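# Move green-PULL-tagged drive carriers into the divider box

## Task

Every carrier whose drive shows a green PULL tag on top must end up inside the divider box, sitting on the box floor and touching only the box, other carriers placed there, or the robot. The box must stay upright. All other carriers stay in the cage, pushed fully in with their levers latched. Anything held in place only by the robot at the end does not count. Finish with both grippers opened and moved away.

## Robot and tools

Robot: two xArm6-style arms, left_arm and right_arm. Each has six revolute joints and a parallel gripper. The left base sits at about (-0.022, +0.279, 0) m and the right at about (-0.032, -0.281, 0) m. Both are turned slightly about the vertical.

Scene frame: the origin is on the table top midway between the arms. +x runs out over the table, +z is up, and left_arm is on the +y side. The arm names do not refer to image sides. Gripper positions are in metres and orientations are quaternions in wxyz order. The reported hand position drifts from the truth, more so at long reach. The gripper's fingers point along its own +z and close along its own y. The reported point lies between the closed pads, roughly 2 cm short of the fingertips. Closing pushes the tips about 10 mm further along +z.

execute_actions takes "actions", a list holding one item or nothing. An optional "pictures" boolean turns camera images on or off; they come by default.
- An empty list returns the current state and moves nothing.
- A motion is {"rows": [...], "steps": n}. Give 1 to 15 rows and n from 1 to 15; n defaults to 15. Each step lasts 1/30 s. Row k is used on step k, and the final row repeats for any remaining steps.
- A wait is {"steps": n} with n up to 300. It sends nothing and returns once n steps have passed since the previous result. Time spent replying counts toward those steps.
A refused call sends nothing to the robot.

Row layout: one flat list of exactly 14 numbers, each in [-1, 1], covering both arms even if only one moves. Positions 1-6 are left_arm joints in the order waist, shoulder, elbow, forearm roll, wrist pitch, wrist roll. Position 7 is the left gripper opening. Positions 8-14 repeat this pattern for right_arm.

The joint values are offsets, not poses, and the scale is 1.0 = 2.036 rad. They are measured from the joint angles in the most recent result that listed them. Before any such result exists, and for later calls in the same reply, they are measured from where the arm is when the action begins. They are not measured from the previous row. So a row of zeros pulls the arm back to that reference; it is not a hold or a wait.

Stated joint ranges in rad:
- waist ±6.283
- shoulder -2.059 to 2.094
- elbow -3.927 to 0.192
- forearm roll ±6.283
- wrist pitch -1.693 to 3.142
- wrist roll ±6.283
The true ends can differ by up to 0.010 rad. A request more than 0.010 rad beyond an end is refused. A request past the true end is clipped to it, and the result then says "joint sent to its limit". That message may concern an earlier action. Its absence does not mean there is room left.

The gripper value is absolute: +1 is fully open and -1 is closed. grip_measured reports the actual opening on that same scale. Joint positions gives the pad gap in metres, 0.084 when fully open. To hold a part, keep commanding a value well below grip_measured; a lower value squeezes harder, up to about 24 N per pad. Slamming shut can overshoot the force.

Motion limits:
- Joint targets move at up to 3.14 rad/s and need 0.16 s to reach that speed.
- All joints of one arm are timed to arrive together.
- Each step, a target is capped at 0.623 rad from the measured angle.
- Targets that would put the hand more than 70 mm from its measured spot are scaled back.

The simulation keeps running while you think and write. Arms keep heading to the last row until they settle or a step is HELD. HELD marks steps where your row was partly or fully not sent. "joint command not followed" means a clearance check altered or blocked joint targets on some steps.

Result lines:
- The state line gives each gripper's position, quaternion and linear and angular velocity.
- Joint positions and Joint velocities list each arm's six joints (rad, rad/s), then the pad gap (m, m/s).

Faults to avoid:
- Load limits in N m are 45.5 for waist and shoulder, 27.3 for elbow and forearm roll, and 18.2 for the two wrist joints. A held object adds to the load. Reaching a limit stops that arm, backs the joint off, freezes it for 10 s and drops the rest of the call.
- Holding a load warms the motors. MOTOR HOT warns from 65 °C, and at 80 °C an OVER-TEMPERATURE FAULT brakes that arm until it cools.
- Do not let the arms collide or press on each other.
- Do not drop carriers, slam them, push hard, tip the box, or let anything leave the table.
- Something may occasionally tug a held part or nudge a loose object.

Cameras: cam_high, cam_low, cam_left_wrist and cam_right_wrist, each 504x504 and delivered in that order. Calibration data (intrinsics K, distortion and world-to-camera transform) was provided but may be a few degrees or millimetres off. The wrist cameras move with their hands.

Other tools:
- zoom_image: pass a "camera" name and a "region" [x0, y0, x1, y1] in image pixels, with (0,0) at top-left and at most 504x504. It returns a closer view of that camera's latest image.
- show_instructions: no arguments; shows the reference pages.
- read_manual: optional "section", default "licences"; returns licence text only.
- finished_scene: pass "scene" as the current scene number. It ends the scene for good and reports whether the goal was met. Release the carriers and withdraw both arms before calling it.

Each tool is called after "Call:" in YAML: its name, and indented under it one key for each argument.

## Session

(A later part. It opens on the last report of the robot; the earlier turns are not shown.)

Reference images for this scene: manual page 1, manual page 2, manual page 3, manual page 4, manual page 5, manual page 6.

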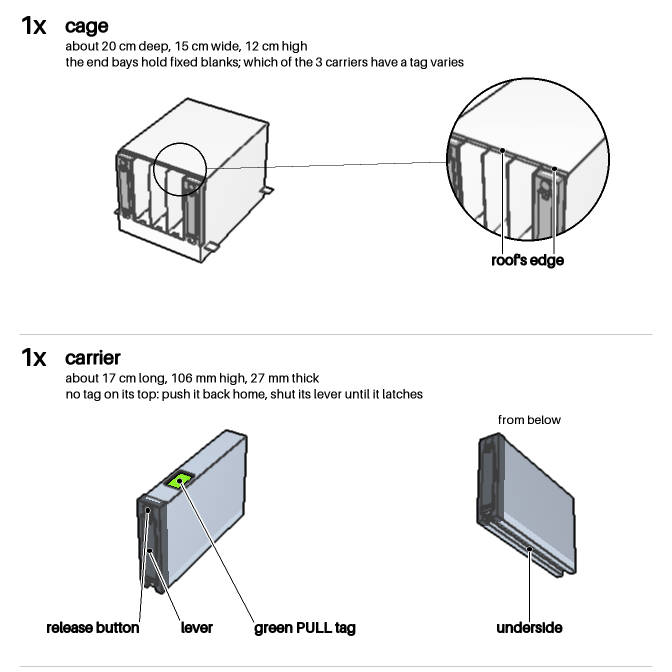

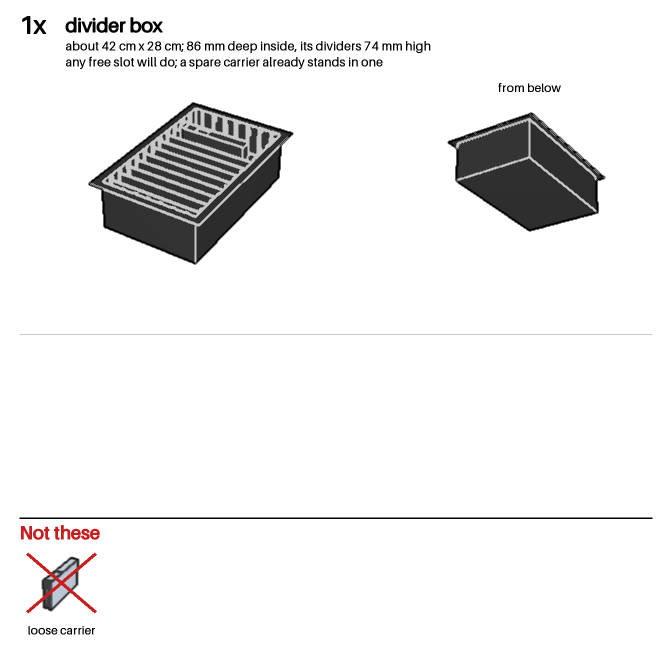

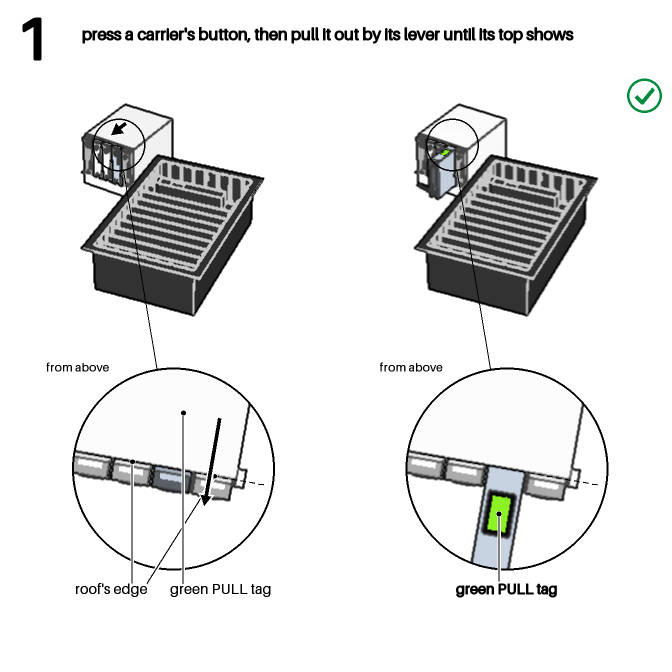

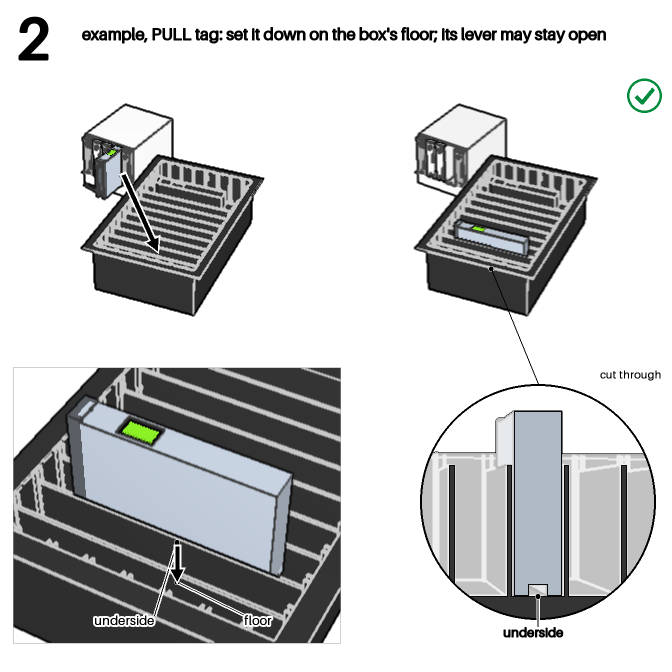

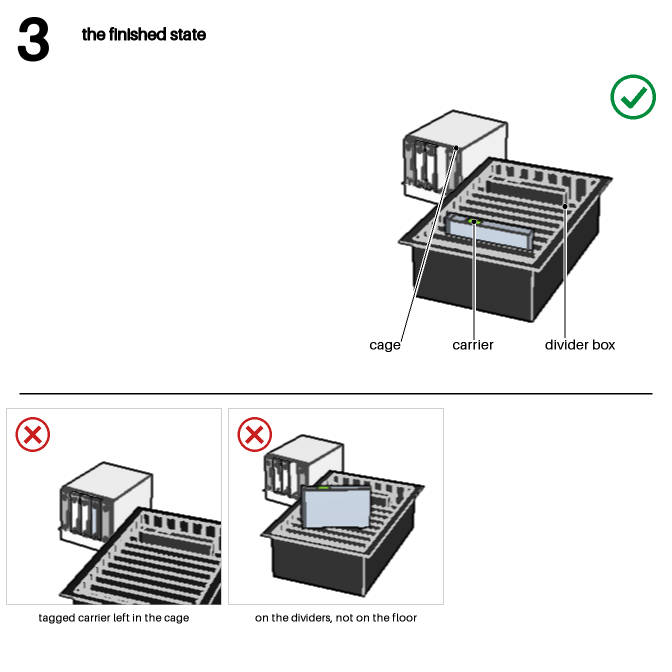

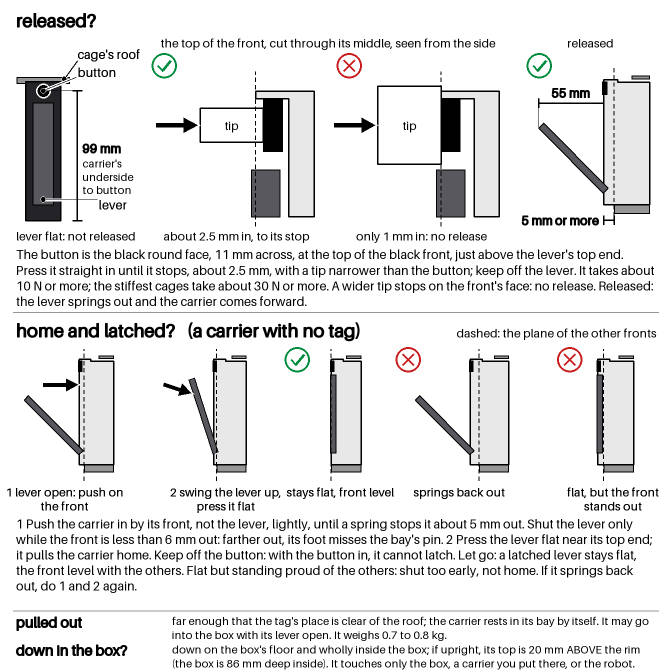

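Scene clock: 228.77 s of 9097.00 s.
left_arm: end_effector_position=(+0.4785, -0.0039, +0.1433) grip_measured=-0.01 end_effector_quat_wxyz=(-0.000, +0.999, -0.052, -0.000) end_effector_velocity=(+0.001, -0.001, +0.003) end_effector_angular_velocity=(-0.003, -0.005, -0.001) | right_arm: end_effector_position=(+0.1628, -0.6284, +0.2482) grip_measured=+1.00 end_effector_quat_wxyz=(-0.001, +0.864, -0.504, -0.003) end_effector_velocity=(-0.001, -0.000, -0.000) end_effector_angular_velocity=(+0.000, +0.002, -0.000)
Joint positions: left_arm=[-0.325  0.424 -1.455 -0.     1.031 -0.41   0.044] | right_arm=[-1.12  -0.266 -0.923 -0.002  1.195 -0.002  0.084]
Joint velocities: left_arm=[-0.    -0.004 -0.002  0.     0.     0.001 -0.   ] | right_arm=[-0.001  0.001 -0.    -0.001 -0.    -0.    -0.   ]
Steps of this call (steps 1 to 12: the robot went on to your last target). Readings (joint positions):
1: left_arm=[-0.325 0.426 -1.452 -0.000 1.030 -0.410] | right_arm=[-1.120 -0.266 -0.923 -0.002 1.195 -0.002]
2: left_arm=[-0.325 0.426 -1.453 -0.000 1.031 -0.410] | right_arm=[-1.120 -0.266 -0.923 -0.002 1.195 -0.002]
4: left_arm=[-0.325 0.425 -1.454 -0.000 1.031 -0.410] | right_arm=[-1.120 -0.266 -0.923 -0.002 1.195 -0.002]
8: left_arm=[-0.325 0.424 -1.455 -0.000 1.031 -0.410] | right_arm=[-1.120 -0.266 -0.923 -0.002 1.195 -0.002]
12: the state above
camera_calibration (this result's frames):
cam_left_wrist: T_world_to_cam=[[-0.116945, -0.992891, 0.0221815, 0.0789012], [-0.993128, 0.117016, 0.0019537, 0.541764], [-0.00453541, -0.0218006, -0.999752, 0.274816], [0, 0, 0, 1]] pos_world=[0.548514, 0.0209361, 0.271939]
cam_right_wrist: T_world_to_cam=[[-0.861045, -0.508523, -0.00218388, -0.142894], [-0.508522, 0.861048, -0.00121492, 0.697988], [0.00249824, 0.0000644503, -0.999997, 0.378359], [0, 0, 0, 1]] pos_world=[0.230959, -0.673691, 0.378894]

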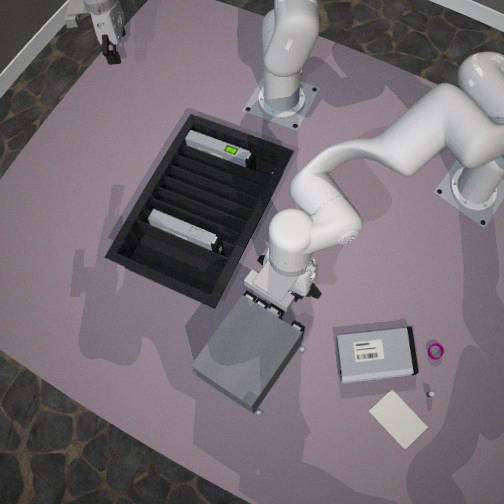

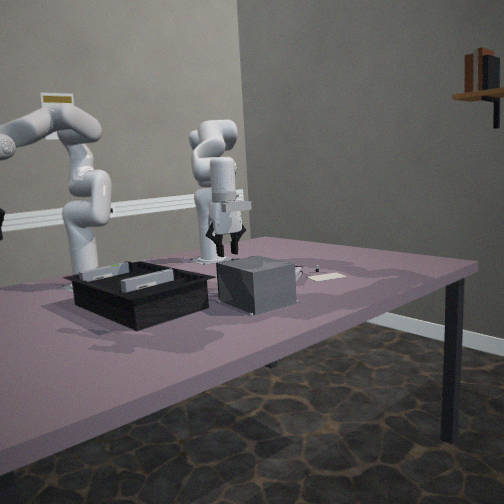

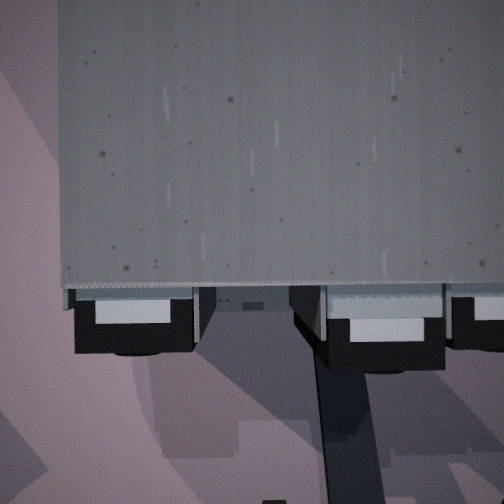

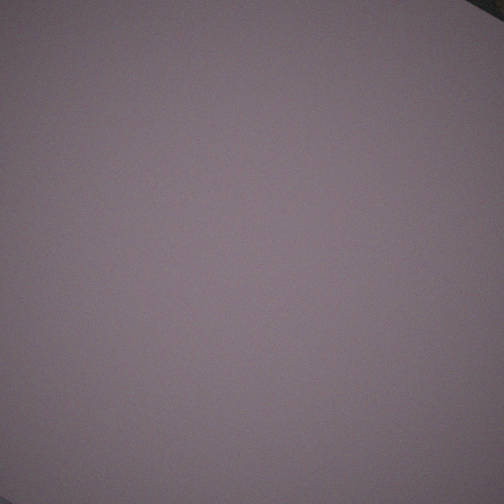

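Call:
execute_actions:
  actions:
    - {"rows":[[0,-0.15,0.1,0,0,0,1,0,0,0,0,0,0,1],[0,-0.15,0.1,0,0,0,1,0,0,0,0,0,0,1],[0,-0.15,0.1,0,0,0,1,0,0,0,0,0,0,1],[0,-0.15,0.1,0,0,0,1,0,0,0,0,0,0,1],[0,-0.15,0.1,0,0,0,1,0,0,0,0,0,0,1],[0,-0.15,0.1,0,0,0,1,0,0,0,0,0,0,1],[0,-0.15,0.1,0,0,0,1,0,0,0,0,0,0,1],[0,-0.15,0.1,0,0,0,1,0,0,0,0,0,0,1],[0,-0.15,0.1,0,0,0,1,0,0,0,0,0,0,1],[-0.0545,-0.3286,0.248,0,-0.693,0.2014,1,0,0,0,0,0,0,1]]}
  pictures: false

Call:
execute_actions:
  actions:
    - {"steps":50}
  pictures: false

Call:
execute_actions:
  actions:
    - {"rows":[[0,0,0.3315,0,0,0,1,0,0,0,0,0,0,1]]}
  pictures: false

Call:
execute_actions:
  actions:
    - {"steps":33}
  pictures: false

Call:
execute_actions:
  actions:
    - {"rows":[[0,0.1875,-0.05,0,-0.1375,0,1,0,0,0,0,0,0,1],[0,0.1875,-0.05,0,-0.1375,0,1,0,0,0,0,0,0,1],[0,0.1875,-0.05,0,-0.1375,0,1,0,0,0,0,0,0,1],[0,0.1875,-0.05,0,-0.1375,0,1,0,0,0,0,0,0,1],[0,0.1875,-0.05,0,-0.1375,0,1,0,0,0,0,0,0,1],[0,0.1875,-0.05,0,-0.1375,0,1,0,0,0,0,0,0,1],[0,0.1875,-0.05,0,-0.1375,0,1,0,0,0,0,0,0,1],[0,0.1875,-0.05,0,-0.1375,0,1,0,0,0,0,0,0,1],[0,0.375,-0.1523,0,-0.2228,0,1,0,0,0,0,0,0,1]]}
  pictures: false

Call:
execute_actions:
  actions:
    - {"steps":30}
  pictures: false

Call:
execute_actions:
  actions:
    - {"rows":[[0.0037,0.001,-0.0147,0,0.0131,0,1,0,0,0,0,0,0,1],[0.0037,0.001,-0.0147,0,0.0131,0,1,0,0,0,0,0,0,1],[0.0074,0.0019,-0.0295,0,0.0262,0,1,0,0,0,0,0,0,1],[0.0074,0.0019,-0.0295,0,0.0262,0,1,0,0,0,0,0,0,1],[0.0111,0.0029,-0.0442,0,0.0393,0,1,0,0,0,0,0,0,1],[0.0111,0.0029,-0.0442,0,0.0393,0,1,0,0,0,0,0,0,1],[0.0148,0.0038,-0.059,0,0.0525,0,1,0,0,0,0,0,0,1],[0.0148,0.0038,-0.059,0,0.0525,0,1,0,0,0,0,0,0,1],[0.0184,0.0048,-0.0737,0,0.0656,0,1,0,0,0,0,0,0,1],[0.0184,0.0048,-0.0737,0,0.0656,0,1,0,0,0,0,0,0,1],[0.0221,0.0057,-0.0884,0,0.0787,0,1,0,0,0,0,0,0,1],[0.0221,0.0057,-0.0884,0,0.0787,0,1,0,0,0,0,0,0,1],[0.0258,0.0067,-0.1032,0,0.0918,0,1,0,0,0,0,0,0,1],[0.0258,0.0067,-0.1032,0,0.0918,0,1,0,0,0,0,0,0,1],[0.0295,0.0076,-0.1179,0,0.1049,0,1,0,0,0,0,0,0,1]]}
  pictures: false

Call:
execute_actions:
  actions:
    - {"steps":22}
  pictures: false

Call:
execute_actions:
  actions:
    - {"rows":[[0,-0.045,0.083,0,-0.038,0,1,0,0,0,0,0,0,1]]}

Scene clock: 251.80 s of 9097.00 s.
left_arm: end_effector_position=(+0.4464, -0.0015, +0.2484) grip_measured=+1.00 end_effector_quat_wxyz=(+0.050, +0.987, -0.109, +0.109) end_effector_velocity=(+0.053, -0.210, +0.354) end_effector_angular_velocity=(-0.689, -1.593, -1.211) | right_arm: end_effector_position=(+0.1628, -0.6284, +0.2482) grip_measured=+1.00 end_effector_quat_wxyz=(-0.001, +0.864, -0.504, -0.003) end_effector_velocity=(-0.000, -0.000, -0.001) end_effector_angular_velocity=(+0.002, +0.001, +0.000)
Joint positions: left_arm=[-0.35   0.056 -1.193 -0.     0.896 -0.32   0.084] | right_arm=[-1.12  -0.266 -0.923 -0.002  1.195 -0.002  0.084]
Joint velocities: left_arm=[-0.279 -0.887  0.704 -0.001 -1.538  0.96   0.   ] | right_arm=[-0.001  0.002  0.    -0.     0.    -0.001 -0.   ]
Steps of this call (steps 1 to 15: the robot went on to your last target; steps 16 to 90: nothing new was sent; then 19.53 s passed at rest; steps 91 to 105: all 15 steps of this action). Readings (joint positions):
91: left_arm=[-0.325 0.424 -1.455 -0.000 1.031 -0.410] | right_arm=[-1.120 -0.266 -0.923 -0.002 1.195 -0.002]
92: left_arm=[-0.325 0.421 -1.453 -0.000 1.031 -0.410] | right_arm=[-1.120 -0.266 -0.923 -0.002 1.195 -0.002]
94: left_arm=[-0.325 0.386 -1.422 -0.000 1.032 -0.410] | right_arm=[-1.120 -0.266 -0.923 -0.002 1.195 -0.002]
98: left_arm=[-0.325 0.224 -1.327 -0.000 1.031 -0.410] | right_arm=[-1.120 -0.266 -0.923 -0.002 1.195 -0.002]
105: the state above

Scene clock: 253.47 s of 9097.00 s.
left_arm: end_effector_position=(+0.4488, -0.0610, +0.5794) grip_measured=+1.00 end_effector_quat_wxyz=(+0.218, +0.672, -0.217, +0.674) end_effector_velocity=(-0.000, -0.000, +0.001) end_effector_angular_velocity=(-0.001, -0.001, -0.000) | right_arm: end_effector_position=(+0.1628, -0.6284, +0.2482) grip_measured=+1.00 end_effector_quat_wxyz=(-0.001, +0.864, -0.504, -0.003) end_effector_velocity=(+0.000, +0.000, +0.000) end_effector_angular_velocity=(+0.000, -0.001, +0.001)
Joint positions: left_arm=[-0.436 -0.245 -0.95  -0.    -0.379  0.     0.084] | right_arm=[-1.12  -0.266 -0.923 -0.002  1.195 -0.002  0.084]
Joint velocities: left_arm=[-0.001 -0.001  0.    -0.    -0.001 -0.    -0.   ] | right_arm=[ 0.001  0.    -0.     0.001  0.    -0.001  0.   ]
Steps of this call (steps 1 to 45: the robot went on to your last target; steps 46 to 50: nothing new was sent). Readings (joint positions):
1: left_arm=[-0.359 0.026 -1.171 -0.000 0.845 -0.288] | right_arm=[-1.120 -0.266 -0.923 -0.002 1.195 -0.002]
2: left_arm=[-0.367 -0.002 -1.151 -0.000 0.794 -0.260] | right_arm=[-1.120 -0.266 -0.923 -0.002 1.195 -0.002]
4: left_arm=[-0.380 -0.048 -1.116 -0.000 0.694 -0.212] | right_arm=[-1.120 -0.266 -0.923 -0.002 1.195 -0.002]
8: left_arm=[-0.399 -0.113 -1.059 -0.000 0.494 -0.141] | right_arm=[-1.120 -0.266 -0.923 -0.002 1.195 -0.002]
50: the state above
All arms were judged still, so your last target was given up. Only a new action makes them travel on or press farther. Fingers that are still opening or closing keep moving.

Scene clock: 253.97 s of 9097.00 s.
left_arm: end_effector_position=(+0.4334, -0.0499, +0.4042) grip_measured=+1.00 end_effector_quat_wxyz=(+0.184, +0.763, -0.247, +0.568) end_effector_velocity=(-0.084, +0.060, -0.396) end_effector_angular_velocity=(+0.400, +0.554, -0.000) | right_arm: end_effector_position=(+0.1628, -0.6284, +0.2482) grip_measured=+1.00 end_effector_quat_wxyz=(-0.001, +0.864, -0.504, -0.003) end_effector_velocity=(+0.000, +0.000, -0.000) end_effector_angular_velocity=(+0.000, -0.001, +0.001)
Joint positions: left_arm=[-0.436 -0.245 -0.655 -0.    -0.379  0.     0.084] | right_arm=[-1.12  -0.266 -0.923 -0.002  1.195 -0.002  0.084]
Joint velocities: left_arm=[-0.     0.001  0.682  0.    -0.001 -0.    -0.   ] | right_arm=[ 0.    -0.     0.     0.001 -0.    -0.001  0.   ]
Steps of this call (steps 1 to 15: all 15 steps of this action). Readings (joint positions):
1: left_arm=[-0.436 -0.245 -0.950 -0.000 -0.379 0.000] | right_arm=[-1.120 -0.266 -0.923 -0.002 1.195 -0.002]
2: left_arm=[-0.436 -0.245 -0.948 -0.000 -0.379 0.000] | right_arm=[-1.120 -0.266 -0.923 -0.002 1.195 -0.002]
4: left_arm=[-0.436 -0.248 -0.917 -0.000 -0.381 0.000] | right_arm=[-1.120 -0.266 -0.923 -0.002 1.195 -0.002]
8: left_arm=[-0.436 -0.244 -0.814 -0.000 -0.379 0.000] | right_arm=[-1.120 -0.266 -0.923 -0.002 1.195 -0.002]
15: the state above

Scene clock: 255.07 s of 9097.00 s.
left_arm: end_effector_position=(+0.3544, +0.0072, +0.2007) grip_measured=+1.00 end_effector_quat_wxyz=(+0.134, +0.857, -0.277, +0.414) end_effector_velocity=(-0.001, +0.001, -0.002) end_effector_angular_velocity=(+0.002, +0.004, +0.000) | right_arm: end_effector_position=(+0.1628, -0.6284, +0.2482) grip_measured=+1.00 end_effector_quat_wxyz=(-0.001, +0.864, -0.504, -0.003) end_effector_velocity=(-0.000, +0.000, +0.000) end_effector_angular_velocity=(-0.000, +0.000, -0.001)
Joint positions: left_arm=[-0.436 -0.245 -0.276 -0.    -0.379  0.     0.084] | right_arm=[-1.12  -0.266 -0.923 -0.002  1.195 -0.002  0.084]
Joint velocities: left_arm=[-0.     0.001  0.003 -0.     0.    -0.001  0.   ] | right_arm=[-0.    -0.001  0.    -0.001  0.     0.001  0.   ]
Steps of this call (steps 1 to 33: the robot went on to your last target). Readings (joint positions):
1: left_arm=[-0.436 -0.245 -0.632 -0.000 -0.379 0.000] | right_arm=[-1.120 -0.266 -0.923 -0.002 1.195 -0.002]
2: left_arm=[-0.436 -0.245 -0.610 -0.000 -0.379 0.000] | right_arm=[-1.120 -0.266 -0.923 -0.002 1.195 -0.002]
4: left_arm=[-0.436 -0.245 -0.564 -0.000 -0.379 0.000] | right_arm=[-1.120 -0.266 -0.923 -0.002 1.195 -0.002]
8: left_arm=[-0.436 -0.245 -0.472 -0.000 -0.379 0.000] | right_arm=[-1.120 -0.266 -0.923 -0.002 1.195 -0.002]
33: the state above

Scene clock: 255.57 s of 9097.00 s.
left_arm: end_effector_position=(+0.3966, -0.0233, +0.0979) grip_measured=+1.00 end_effector_quat_wxyz=(+0.134, +0.857, -0.277, +0.414) end_effector_velocity=(+0.124, -0.090, -0.318) end_effector_angular_velocity=(+0.009, +0.013, -0.000) | right_arm: end_effector_position=(+0.1628, -0.6284, +0.2482) grip_measured=+1.00 end_effector_quat_wxyz=(-0.001, +0.864, -0.504, -0.003) end_effector_velocity=(+0.001, +0.000, -0.000) end_effector_angular_velocity=(+0.000, -0.001, +0.002)
Joint positions: left_arm=[-0.436  0.322 -0.484 -0.    -0.739  0.     0.084] | right_arm=[-1.12  -0.266 -0.923 -0.002  1.195 -0.002  0.084]
Joint velocities: left_arm=[-0.001  1.549 -0.821 -0.    -0.713 -0.001 -0.   ] | right_arm=[ 0.001 -0.     0.     0.001 -0.    -0.001 -0.   ]
Steps of this call (steps 1 to 15: all 15 steps of this action). Readings (joint positions):
1: left_arm=[-0.436 -0.245 -0.276 -0.000 -0.379 0.000] | right_arm=[-1.120 -0.266 -0.923 -0.002 1.195 -0.002]
2: left_arm=[-0.436 -0.242 -0.276 -0.000 -0.382 0.000] | right_arm=[-1.120 -0.266 -0.923 -0.002 1.195 -0.002]
4: left_arm=[-0.436 -0.204 -0.287 -0.000 -0.413 0.000] | right_arm=[-1.120 -0.266 -0.923 -0.002 1.195 -0.002]
8: left_arm=[-0.436 0.010 -0.343 -0.000 -0.564 0.000] | right_arm=[-1.120 -0.266 -0.923 -0.002 1.195 -0.002]
15: the state above

Scene clock: 256.57 s of 9097.00 s.
left_arm: end_effector_position=(+0.4090, -0.0322, +0.0544) grip_measured=+1.00 end_effector_quat_wxyz=(+0.134, +0.857, -0.277, +0.414) end_effector_velocity=(+0.000, -0.000, +0.000) end_effector_angular_velocity=(-0.000, -0.001, -0.000) | right_arm: end_effector_position=(+0.1628, -0.6284, +0.2482) grip_measured=+1.00 end_effector_quat_wxyz=(-0.001, +0.864, -0.504, -0.003) end_effector_velocity=(-0.000, +0.000, +0.000) end_effector_angular_velocity=(-0.000, -0.001, +0.000)
Joint positions: left_arm=[-0.436  0.518 -0.586 -0.    -0.833  0.     0.084] | right_arm=[-1.12  -0.266 -0.923 -0.002  1.195 -0.002  0.084]
Joint velocities: left_arm=[-0. -0. -0.  0. -0.  0. -0.] | right_arm=[-0.    -0.001  0.     0.001  0.    -0.001 -0.   ]
Steps of this call (steps 1 to 30: the robot went on to your last target). Readings (joint positions):
1: left_arm=[-0.436 0.371 -0.510 -0.000 -0.762 0.000] | right_arm=[-1.120 -0.266 -0.923 -0.002 1.195 -0.002]
2: left_arm=[-0.436 0.415 -0.532 -0.000 -0.782 0.000] | right_arm=[-1.120 -0.266 -0.923 -0.002 1.195 -0.002]
4: left_arm=[-0.436 0.473 -0.560 -0.000 -0.808 0.000] | right_arm=[-1.120 -0.266 -0.923 -0.002 1.195 -0.002]
8: left_arm=[-0.436 0.508 -0.580 -0.000 -0.828 0.000] | right_arm=[-1.120 -0.266 -0.923 -0.002 1.195 -0.002]
30: the state above
All arms were judged still, so your last target was given up. Only a new action makes them travel on or press farther. Fingers that are still opening or closing keep moving.

Scene clock: 257.07 s of 9097.00 s.
left_arm: end_effector_position=(+0.4661, -0.0437, +0.0731) grip_measured=+1.00 end_effector_quat_wxyz=(+0.126, +0.861, -0.259, +0.419) end_effector_velocity=(+0.151, -0.021, +0.059) end_effector_angular_velocity=(-0.009, -0.010, +0.115) | right_arm: end_effector_position=(+0.1628, -0.6284, +0.2482) grip_measured=+1.00 end_effector_quat_wxyz=(-0.001, +0.864, -0.504, -0.003) end_effector_velocity=(+0.000, +0.000, -0.000) end_effector_angular_velocity=(-0.000, +0.001, +0.002)
Joint positions: left_arm=[-0.395  0.529 -0.751  0.    -0.684 -0.     0.084] | right_arm=[-1.12  -0.266 -0.923 -0.002  1.195 -0.002  0.084]
Joint velocities: left_arm=[ 0.111  0.031 -0.441 -0.002  0.396 -0.002 -0.001] | right_arm=[ 0.001 -0.     0.    -0.001  0.    -0.    -0.   ]
Steps of this call (steps 1 to 15: all 15 steps of this action). Readings (joint positions):
1: left_arm=[-0.436 0.518 -0.586 -0.000 -0.833 0.000] | right_arm=[-1.120 -0.266 -0.923 -0.002 1.195 -0.002]
2: left_arm=[-0.435 0.518 -0.588 -0.000 -0.830 0.000] | right_arm=[-1.120 -0.266 -0.923 -0.002 1.195 -0.002]
4: left_arm=[-0.432 0.520 -0.601 -0.000 -0.818 0.000] | right_arm=[-1.120 -0.266 -0.923 -0.002 1.195 -0.002]
8: left_arm=[-0.420 0.522 -0.651 -0.000 -0.775 0.000] | right_arm=[-1.120 -0.266 -0.923 -0.002 1.195 -0.002]
15: the state above

Scene clock: 257.80 s of 9097.00 s.
left_arm: end_effector_position=(+0.4879, -0.0462, +0.0814) grip_measured=+1.00 end_effector_quat_wxyz=(+0.122, +0.864, -0.253, +0.419) end_effector_velocity=(+0.000, +0.001, -0.001) end_effector_angular_velocity=(+0.002, +0.001, +0.001) | right_arm: end_effector_position=(+0.1628, -0.6284, +0.2482) grip_measured=+1.00 end_effector_quat_wxyz=(-0.001, +0.864, -0.504, -0.003) end_effector_velocity=(-0.001, +0.000, -0.000) end_effector_angular_velocity=(+0.001, -0.000, -0.002)
Joint positions: left_arm=[-0.378  0.533 -0.816  0.001 -0.62   0.     0.084] | right_arm=[-1.12  -0.266 -0.923 -0.002  1.195 -0.002  0.084]
Joint velocities: left_arm=[ 0.002  0.002 -0.    -0.     0.     0.001  0.   ] | right_arm=[-0.002 -0.     0.001  0.001  0.    -0.    -0.   ]
Steps of this call (steps 1 to 22: the robot went on to your last target). Readings (joint positions):
1: left_arm=[-0.391 0.530 -0.766 -0.000 -0.671 -0.000] | right_arm=[-1.120 -0.266 -0.923 -0.002 1.195 -0.002]
2: left_arm=[-0.387 0.532 -0.780 -0.000 -0.657 -0.000] | right_arm=[-1.120 -0.266 -0.923 -0.002 1.195 -0.002]
4: left_arm=[-0.381 0.533 -0.804 -0.000 -0.638 -0.000] | right_arm=[-1.120 -0.266 -0.923 -0.002 1.195 -0.002]
8: left_arm=[-0.379 0.533 -0.814 0.001 -0.623 -0.000] | right_arm=[-1.120 -0.266 -0.923 -0.002 1.195 -0.002]
22: the state above

Scene clock: 258.30 s of 9097.00 s.
left_arm: end_effector_position=(+0.4517, -0.0221, +0.0866) grip_measured=+1.00 end_effector_quat_wxyz=(+0.122, +0.863, -0.252, +0.420) end_effector_velocity=(-0.013, +0.001, -0.005) end_effector_angular_velocity=(+0.007, +0.012, -0.012) | right_arm: end_effector_position=(+0.1628, -0.6284, +0.2482) grip_measured=+1.00 end_effector_quat_wxyz=(-0.001, +0.864, -0.504, -0.003) end_effector_velocity=(+0.000, +0.000, -0.000) end_effector_angular_velocity=(+0.000, -0.000, -0.001)
Joint positions: left_arm=[-0.377  0.443 -0.652  0.    -0.696  0.     0.084] | right_arm=[-1.12  -0.266 -0.923 -0.002  1.195 -0.002  0.084]
Joint velocities: left_arm=[-0.009 -0.011  0.034  0.004 -0.009 -0.001  0.   ] | right_arm=[ 0.     0.001 -0.001  0.001 -0.     0.001 -0.   ]
Steps of this call (steps 1 to 15: all 15 steps of this action). Readings (joint positions):
1: left_arm=[-0.378 0.533 -0.816 0.001 -0.620 0.000] | right_arm=[-1.120 -0.266 -0.923 -0.002 1.195 -0.002]
2: left_arm=[-0.378 0.532 -0.814 0.001 -0.621 0.000] | right_arm=[-1.120 -0.266 -0.923 -0.002 1.195 -0.002]
4: left_arm=[-0.375 0.515 -0.786 -0.001 -0.637 0.001] | right_arm=[-1.120 -0.266 -0.923 -0.002 1.195 -0.002]
8: left_arm=[-0.372 0.457 -0.685 -0.002 -0.684 0.001] | right_arm=[-1.120 -0.266 -0.923 -0.002 1.195 -0.002]
15: the state above
camera_calibration (this result's frames):
cam_left_wrist: T_world_to_cam=[[-0.558174, -0.829715, 0.00378153, 0.263457], [-0.515282, 0.343066, -0.78536, 0.374724], [0.650328, -0.440316, -0.619028, -0.120464], [0, 0, 0, 1]] pos_world=[0.418484, 0.036997, 0.218727]
cam_right_wrist: T_world_to_cam=[[-0.861045, -0.508523, -0.00218389, -0.142894], [-0.508522, 0.861048, -0.00121503, 0.697988], [0.0024983, 0.0000643602, -0.999997, 0.378359], [0, 0, 0, 1]] pos_world=[0.230959, -0.673691, 0.378894]

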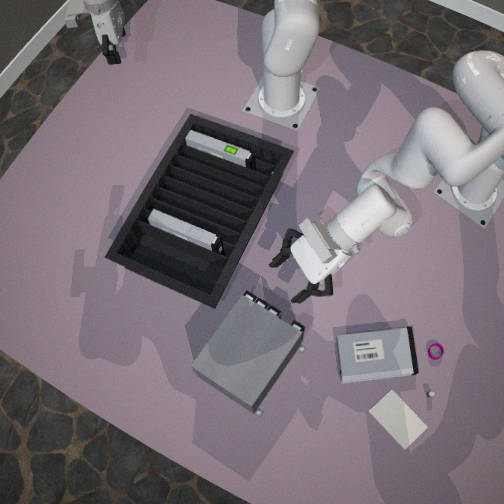

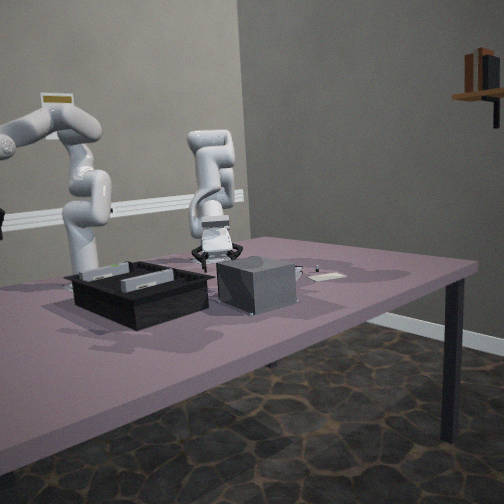

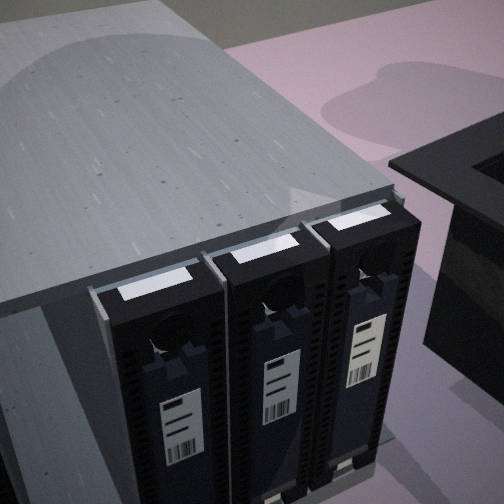

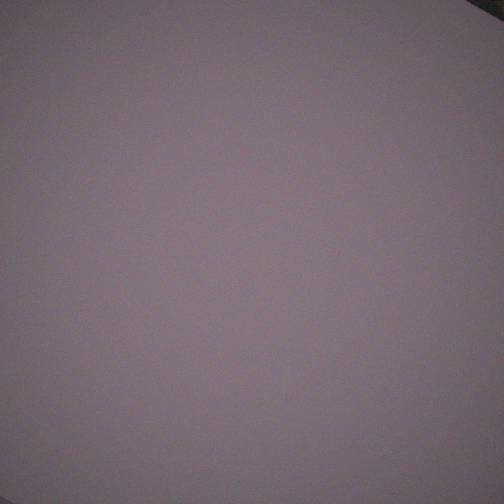

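Call:
execute_actions:
  actions:
    - {"rows":[[-0.0042,-0.03,-0.0044,0,0.0413,0,0,0,0,0,0,0,0,1]]}
  pictures: false

Call:
execute_actions:
  actions:
    - {"steps":12}

Call:
execute_actions:
  actions:
    - {"rows":[[0,0.012,-0.025,0,0.011,0,0,0,0,0,0,0,0,1],[0,0.012,-0.025,0,0.011,0,0,0,0,0,0,0,0,1],[0,0.024,-0.05,0,0.021,0,0,0,0,0,0,0,0,1],[0,0.024,-0.05,0,0.021,0,0,0,0,0,0,0,0,1],[0,0.0363,-0.0742,0,0.032,0,0,0,0,0,0,0,0,1],[0,0.0363,-0.0742,0,0.032,0,0,0,0,0,0,0,0,1],[0,0.0363,-0.0742,0,0.032,0,0,0,0,0,0,0,0,1],[0,0.0363,-0.0742,0,0.032,0,0,0,0,0,0,0,0,1],[0,0.0363,-0.0742,0,0.032,0,0,0,0,0,0,0,0,1],[0,0.0363,-0.0742,0,0.032,0,0,0,0,0,0,0,0,1],[0,0.04,-0.082,0,0.036,0,0,0,0,0,0,0,0,1],[0,0.04,-0.082,0,0.036,0,0,0,0,0,0,0,0,1],[0,0.043,-0.091,0,0.039,0,0,0,0,0,0,0,0,1],[0,0.043,-0.091,0,0.039,0,0,0,0,0,0,0,0,1],[0,0.0458,-0.0995,0,0.0423,0,0,0,0,0,0,0,0,1]]}
  pictures: false

Call:
execute_actions:
  actions:
    - {"steps":18}
  pictures: false

Call:
execute_actions:
  actions:
    - {"rows":[[0,-0.045,0.083,0,-0.038,0,0,0,0,0,0,0,0,1]]}

Scene clock: 274.47 s of 9097.00 s.
left_arm: end_effector_position=(+0.4539, -0.0292, +0.1036) grip_measured=-0.01 end_effector_quat_wxyz=(+0.122, +0.865, -0.256, +0.413) end_effector_velocity=(+0.002, -0.001, +0.004) end_effector_angular_velocity=(-0.000, -0.004, -0.002) | right_arm: end_effector_position=(+0.1628, -0.6284, +0.2482) grip_measured=+1.00 end_effector_quat_wxyz=(-0.001, +0.864, -0.504, -0.003) end_effector_velocity=(+0.000, +0.000, -0.001) end_effector_angular_velocity=(+0.001, +0.001, +0.001)
Joint positions: left_arm=[-0.385  0.383 -0.66   0.    -0.613  0.     0.044] | right_arm=[-1.12  -0.266 -0.923 -0.002  1.195 -0.002  0.084]
Joint velocities: left_arm=[-0.    -0.008 -0.004 -0.     0.009  0.002 -0.   ] | right_arm=[ 0.     0.001  0.    -0.    -0.    -0.001  0.   ]
Steps of this call (steps 1 to 15: the robot went on to your last target; steps 16 to 90: nothing new was sent; then 12.67 s passed at rest; steps 91 to 105: all 15 steps of this action). Readings (joint positions):
91: left_arm=[-0.378 0.442 -0.647 0.001 -0.697 0.000] | right_arm=[-1.120 -0.266 -0.923 -0.002 1.195 -0.002]
92: left_arm=[-0.378 0.440 -0.647 0.001 -0.693 0.000] | right_arm=[-1.120 -0.266 -0.923 -0.002 1.195 -0.002]
94: left_arm=[-0.380 0.421 -0.650 0.001 -0.664 0.000] | right_arm=[-1.120 -0.266 -0.923 -0.002 1.195 -0.002]
98: left_arm=[-0.384 0.388 -0.661 0.001 -0.624 0.000] | right_arm=[-1.120 -0.266 -0.923 -0.002 1.195 -0.002]
105: the state above

Scene clock: 274.87 s of 9097.00 s.
left_arm: end_effector_position=(+0.4541, -0.0294, +0.1041) grip_measured=-0.01 end_effector_quat_wxyz=(+0.122, +0.865, -0.256, +0.413) end_effector_velocity=(-0.000, -0.000, -0.001) end_effector_angular_velocity=(+0.000, +0.001, +0.000) | right_arm: end_effector_position=(+0.1628, -0.6284, +0.2482) grip_measured=+1.00 end_effector_quat_wxyz=(-0.001, +0.864, -0.504, -0.003) end_effector_velocity=(-0.000, -0.000, -0.000) end_effector_angular_velocity=(+0.000, +0.001, -0.000)
Joint positions: left_arm=[-0.385  0.382 -0.66   0.    -0.612  0.     0.044] | right_arm=[-1.12  -0.266 -0.923 -0.002  1.195 -0.002  0.084]
Joint velocities: left_arm=[-0.     0.002 -0.001  0.     0.    -0.001 -0.   ] | right_arm=[ 0.     0.001  0.    -0.001  0.     0.001  0.   ]
Steps of this call (steps 1 to 12: the robot went on to your last target). Readings (joint positions):
1: left_arm=[-0.385 0.382 -0.660 0.000 -0.613 0.000] | right_arm=[-1.120 -0.266 -0.923 -0.002 1.195 -0.002]
2: left_arm=[-0.385 0.382 -0.660 0.000 -0.613 0.000] | right_arm=[-1.120 -0.266 -0.923 -0.002 1.195 -0.002]
4: left_arm=[-0.385 0.382 -0.660 0.000 -0.612 0.000] | right_arm=[-1.120 -0.266 -0.923 -0.002 1.195 -0.002]
8: left_arm=[-0.385 0.382 -0.660 0.000 -0.612 0.000] | right_arm=[-1.120 -0.266 -0.923 -0.002 1.195 -0.002]
12: the state above
camera_calibration (this result's frames):
cam_left_wrist: T_world_to_cam=[[-0.565187, -0.824953, 0.00410573, 0.261992], [-0.521578, 0.353476, -0.776538, 0.394483], [0.639156, -0.44103, -0.630057, -0.108185], [0, 0, 0, 1]] pos_world=[0.422975, 0.0289781, 0.237093]
cam_right_wrist: T_world_to_cam=[[-0.861045, -0.508523, -0.00218387, -0.142894], [-0.508522, 0.861048, -0.00121501, 0.697988], [0.00249828, 0.0000643705, -0.999997, 0.378359], [0, 0, 0, 1]] pos_world=[0.230959, -0.673691, 0.378894]

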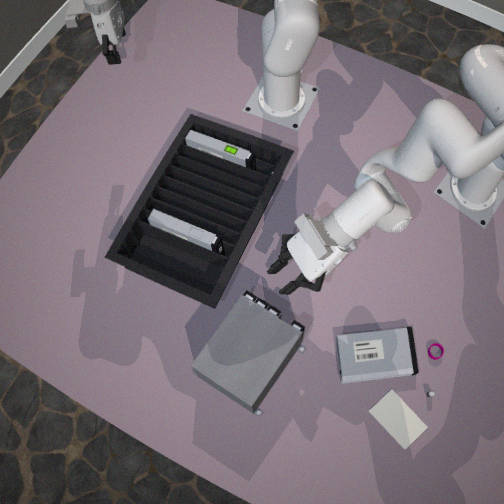

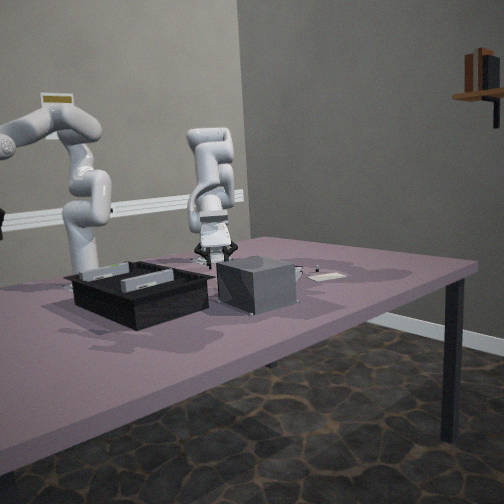

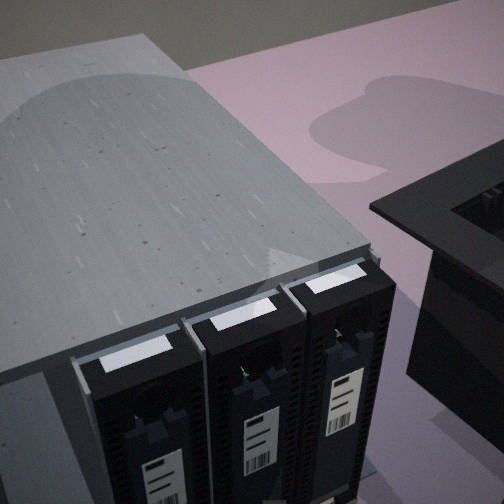

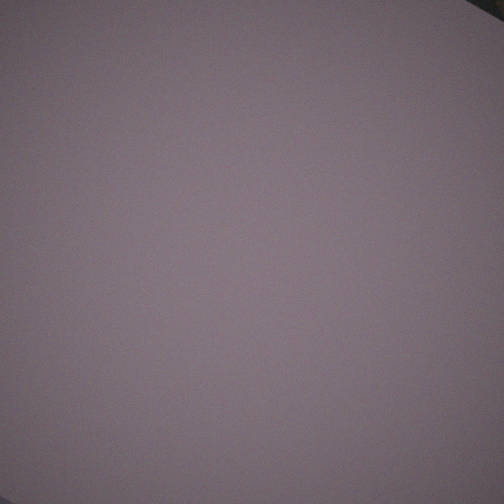

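Scene clock: 275.37 s of 9097.00 s.
left_arm: end_effector_position=(+0.4903, -0.0532, +0.1074) grip_measured=-0.01 end_effector_quat_wxyz=(+0.123, +0.864, -0.256, +0.417) end_effector_velocity=(+0.042, -0.017, +0.002) end_effector_angular_velocity=(-0.006, +0.005, +0.026) | right_arm: end_effector_position=(+0.1628, -0.6284, +0.2482) grip_measured=+1.00 end_effector_quat_wxyz=(-0.001, +0.864, -0.504, -0.003) end_effector_velocity=(+0.001, +0.001, -0.000) end_effector_angular_velocity=(+0.001, +0.001, +0.005)
Joint positions: left_arm=[-0.386  0.46  -0.818  0.    -0.541  0.     0.044] | right_arm=[-1.12  -0.266 -0.923 -0.002  1.195 -0.002  0.084]
Joint velocities: left_arm=[ 0.01   0.084 -0.171 -0.014  0.087 -0.004  0.003] | right_arm=[ 0.003  0.001  0.    -0.     0.    -0.002 -0.   ]
Steps of this call (steps 1 to 15: all 15 steps of this action). Readings (joint positions):
1: left_arm=[-0.385 0.382 -0.661 0.000 -0.612 0.000] | right_arm=[-1.120 -0.266 -0.923 -0.002 1.195 -0.002]
2: left_arm=[-0.385 0.383 -0.663 0.000 -0.611 0.000] | right_arm=[-1.120 -0.266 -0.923 -0.002 1.195 -0.002]
4: left_arm=[-0.385 0.394 -0.684 0.000 -0.601 0.000] | right_arm=[-1.120 -0.266 -0.923 -0.002 1.195 -0.002]
8: left_arm=[-0.385 0.431 -0.763 0.000 -0.569 0.000] | right_arm=[-1.120 -0.266 -0.923 -0.002 1.195 -0.002]
15: the state above

Scene clock: 275.97 s of 9097.00 s.
left_arm: end_effector_position=(+0.4928, -0.0546, +0.1053) grip_measured=+0.01 end_effector_quat_wxyz=(+0.122, +0.865, -0.256, +0.413) end_effector_velocity=(-0.000, +0.000, -0.001) end_effector_angular_velocity=(+0.004, +0.006, -0.000) | right_arm: end_effector_position=(+0.1628, -0.6284, +0.2482) grip_measured=+1.00 end_effector_quat_wxyz=(-0.001, +0.864, -0.504, -0.003) end_effector_velocity=(+0.000, -0.000, +0.000) end_effector_angular_velocity=(-0.001, +0.000, -0.001)
Joint positions: left_arm=[-0.385  0.468 -0.832  0.    -0.528  0.     0.044] | right_arm=[-1.12  -0.266 -0.923 -0.002  1.195 -0.002  0.084]
Joint velocities: left_arm=[ 0.    -0.002 -0.001  0.001  0.01  -0.    -0.   ] | right_arm=[ 0.    -0.001 -0.    -0.001 -0.     0.002  0.   ]
Steps of this call (steps 1 to 18: the robot went on to your last target). Readings (joint positions):
1: left_arm=[-0.385 0.463 -0.823 0.000 -0.538 -0.000] | right_arm=[-1.120 -0.266 -0.923 -0.002 1.195 -0.002]
2: left_arm=[-0.385 0.465 -0.827 -0.000 -0.535 -0.000] | right_arm=[-1.120 -0.266 -0.923 -0.002 1.195 -0.002]
4: left_arm=[-0.386 0.466 -0.830 -0.000 -0.532 -0.001] | right_arm=[-1.120 -0.266 -0.923 -0.002 1.195 -0.002]
8: left_arm=[-0.385 0.468 -0.831 -0.000 -0.530 -0.000] | right_arm=[-1.120 -0.266 -0.923 -0.002 1.195 -0.002]
18: the state above

Scene clock: 276.47 s of 9097.00 s.
left_arm: end_effector_position=(+0.4564, -0.0307, +0.1061) grip_measured=-0.01 end_effector_quat_wxyz=(+0.122, +0.865, -0.256, +0.413) end_effector_velocity=(-0.009, +0.004, +0.003) end_effector_angular_velocity=(-0.004, -0.003, -0.001) | right_arm: end_effector_position=(+0.1628, -0.6284, +0.2482) grip_measured=+1.00 end_effector_quat_wxyz=(-0.001, +0.864, -0.504, -0.003) end_effector_velocity=(+0.000, +0.000, -0.000) end_effector_angular_velocity=(+0.001, -0.000, -0.000)
Joint positions: left_arm=[-0.385  0.38  -0.668  0.    -0.603  0.     0.044] | right_arm=[-1.12  -0.266 -0.923 -0.002  1.195 -0.002  0.084]
Joint velocities: left_arm=[-0.003 -0.025  0.039 -0.    -0.019 -0.002 -0.   ] | right_arm=[ 0.     0.001  0.     0.001 -0.    -0.     0.   ]
Steps of this call (steps 1 to 15: all 15 steps of this action). Readings (joint positions):
1: left_arm=[-0.385 0.468 -0.832 0.000 -0.527 0.000] | right_arm=[-1.120 -0.266 -0.923 -0.002 1.195 -0.002]
2: left_arm=[-0.385 0.467 -0.831 0.000 -0.528 0.000] | right_arm=[-1.120 -0.266 -0.923 -0.002 1.195 -0.002]
4: left_arm=[-0.385 0.458 -0.813 0.001 -0.538 0.001] | right_arm=[-1.120 -0.266 -0.923 -0.002 1.195 -0.002]
8: left_arm=[-0.385 0.402 -0.707 0.001 -0.584 0.001] | right_arm=[-1.120 -0.266 -0.923 -0.002 1.195 -0.002]
15: the state above
camera_calibration (this result's frames):
cam_left_wrist: T_world_to_cam=[[-0.564935, -0.825126, 0.00396666, 0.262166], [-0.521313, 0.353191, -0.776846, 0.397603], [0.639594, -0.440935, -0.629679, -0.109144], [0, 0, 0, 1]] pos_world=[0.42519, 0.0277652, 0.23911]
cam_right_wrist: T_world_to_cam=[[-0.861045, -0.508523, -0.0021838, -0.142894], [-0.508522, 0.861048, -0.00121495, 0.697988], [0.00249819, 0.0000643818, -0.999997, 0.378359], [0, 0, 0, 1]] pos_world=[0.230958, -0.673691, 0.378894]

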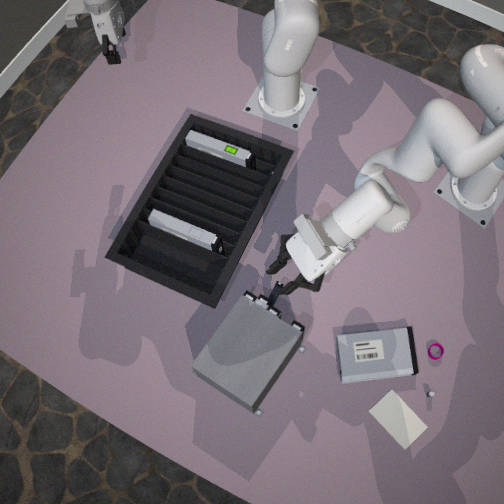

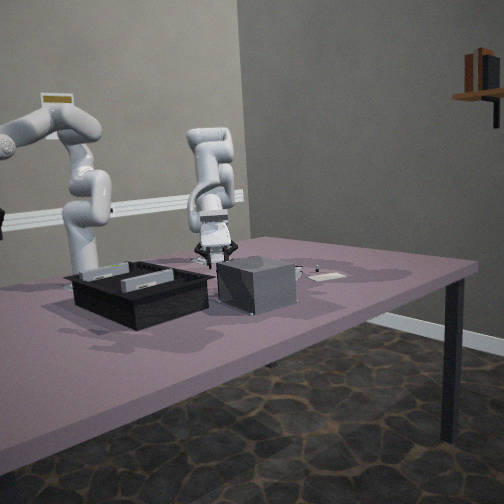

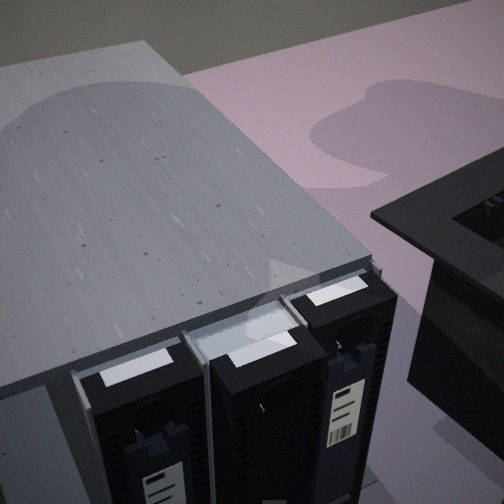

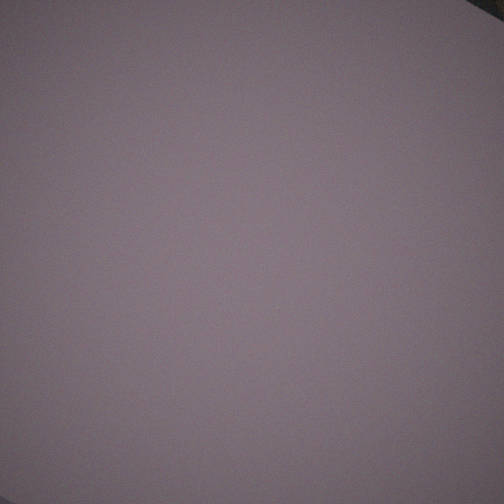

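Call:
execute_actions:
  actions: []

Scene clock: 293.20 s of 9097.00 s.
left_arm: end_effector_position=(+0.4551, -0.0301, +0.1063) grip_measured=-0.01 end_effector_quat_wxyz=(+0.122, +0.865, -0.256, +0.413) end_effector_velocity=(-0.001, +0.000, -0.001) end_effector_angular_velocity=(+0.001, +0.002, +0.000) | right_arm: end_effector_position=(+0.1628, -0.6284, +0.2482) grip_measured=+1.00 end_effector_quat_wxyz=(-0.001, +0.864, -0.504, -0.003) end_effector_velocity=(+0.000, +0.000, +0.000) end_effector_angular_velocity=(-0.001, -0.001, +0.001)
Joint positions: left_arm=[-0.385  0.377 -0.663  0.    -0.605  0.     0.044] | right_arm=[-1.12  -0.266 -0.923 -0.002  1.195 -0.002  0.084]
Joint velocities: left_arm=[ 0.     0.001  0.001 -0.     0.     0.     0.   ] | right_arm=[-0.    -0.001  0.001  0.    -0.    -0.001 -0.   ]
Steps of this call (steps 1 to 15: the robot went on to your last target; steps 16 to 90: nothing new was sent; then 13.73 s passed at rest). Readings (joint positions):
1: left_arm=[-0.385 0.379 -0.667 0.000 -0.604 0.000] | right_arm=[-1.120 -0.266 -0.923 -0.002 1.195 -0.002]
2: left_arm=[-0.385 0.379 -0.666 0.000 -0.604 0.000] | right_arm=[-1.120 -0.266 -0.923 -0.002 1.195 -0.002]
4: left_arm=[-0.385 0.378 -0.665 0.000 -0.604 0.000] | right_arm=[-1.120 -0.266 -0.923 -0.002 1.195 -0.002]
8: left_arm=[-0.385 0.377 -0.664 0.000 -0.605 0.000] | right_arm=[-1.120 -0.266 -0.923 -0.002 1.195 -0.002]
90: the state above
All arms were judged still, so your last target was given up. Only a new action makes them travel on or press farther. Fingers that are still opening or closing keep moving.
camera_calibration (this result's frames):
cam_left_wrist: T_world_to_cam=[[-0.565248, -0.824911, 0.004103, 0.261988], [-0.521232, 0.353297, -0.776851, 0.396819], [0.639383, -0.441253, -0.629671, -0.107903], [0, 0, 0, 1]] pos_world=[0.423914, 0.0283092, 0.239251]
cam_right_wrist: T_world_to_cam=[[-0.861045, -0.508523, -0.00218376, -0.142895], [-0.508522, 0.861048, -0.00121504, 0.697988], [0.0024982, 0.0000642846, -0.999997, 0.378359], [0, 0, 0, 1]] pos_world=[0.230959, -0.673691, 0.378894]

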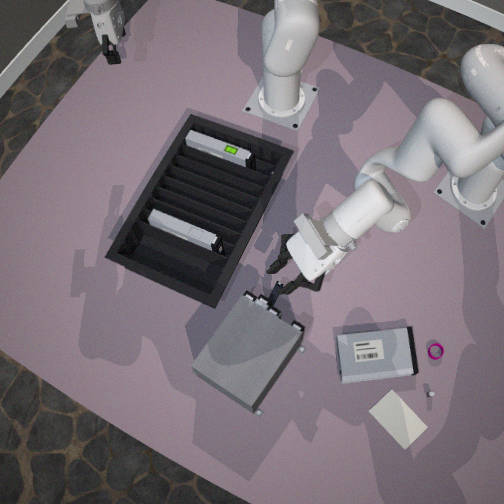

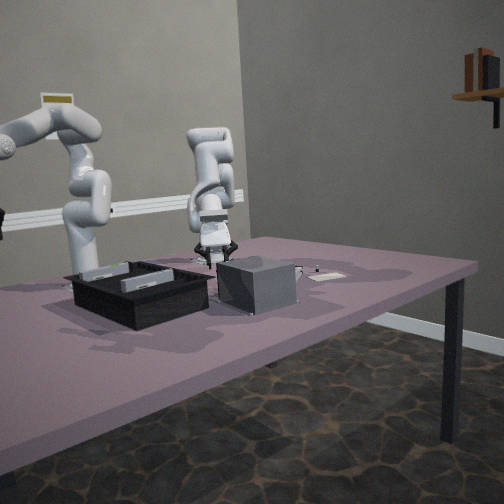

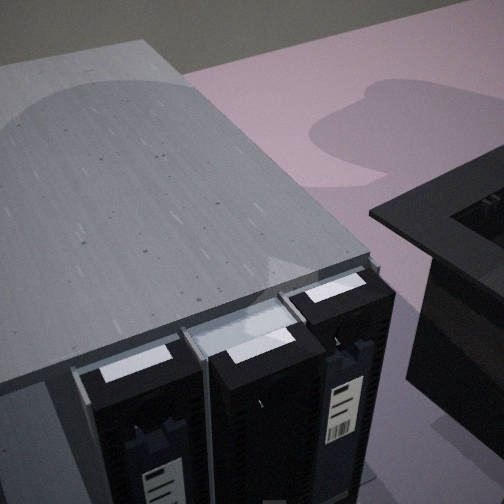

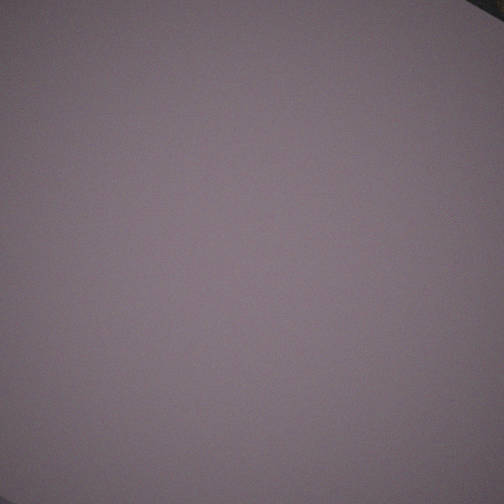

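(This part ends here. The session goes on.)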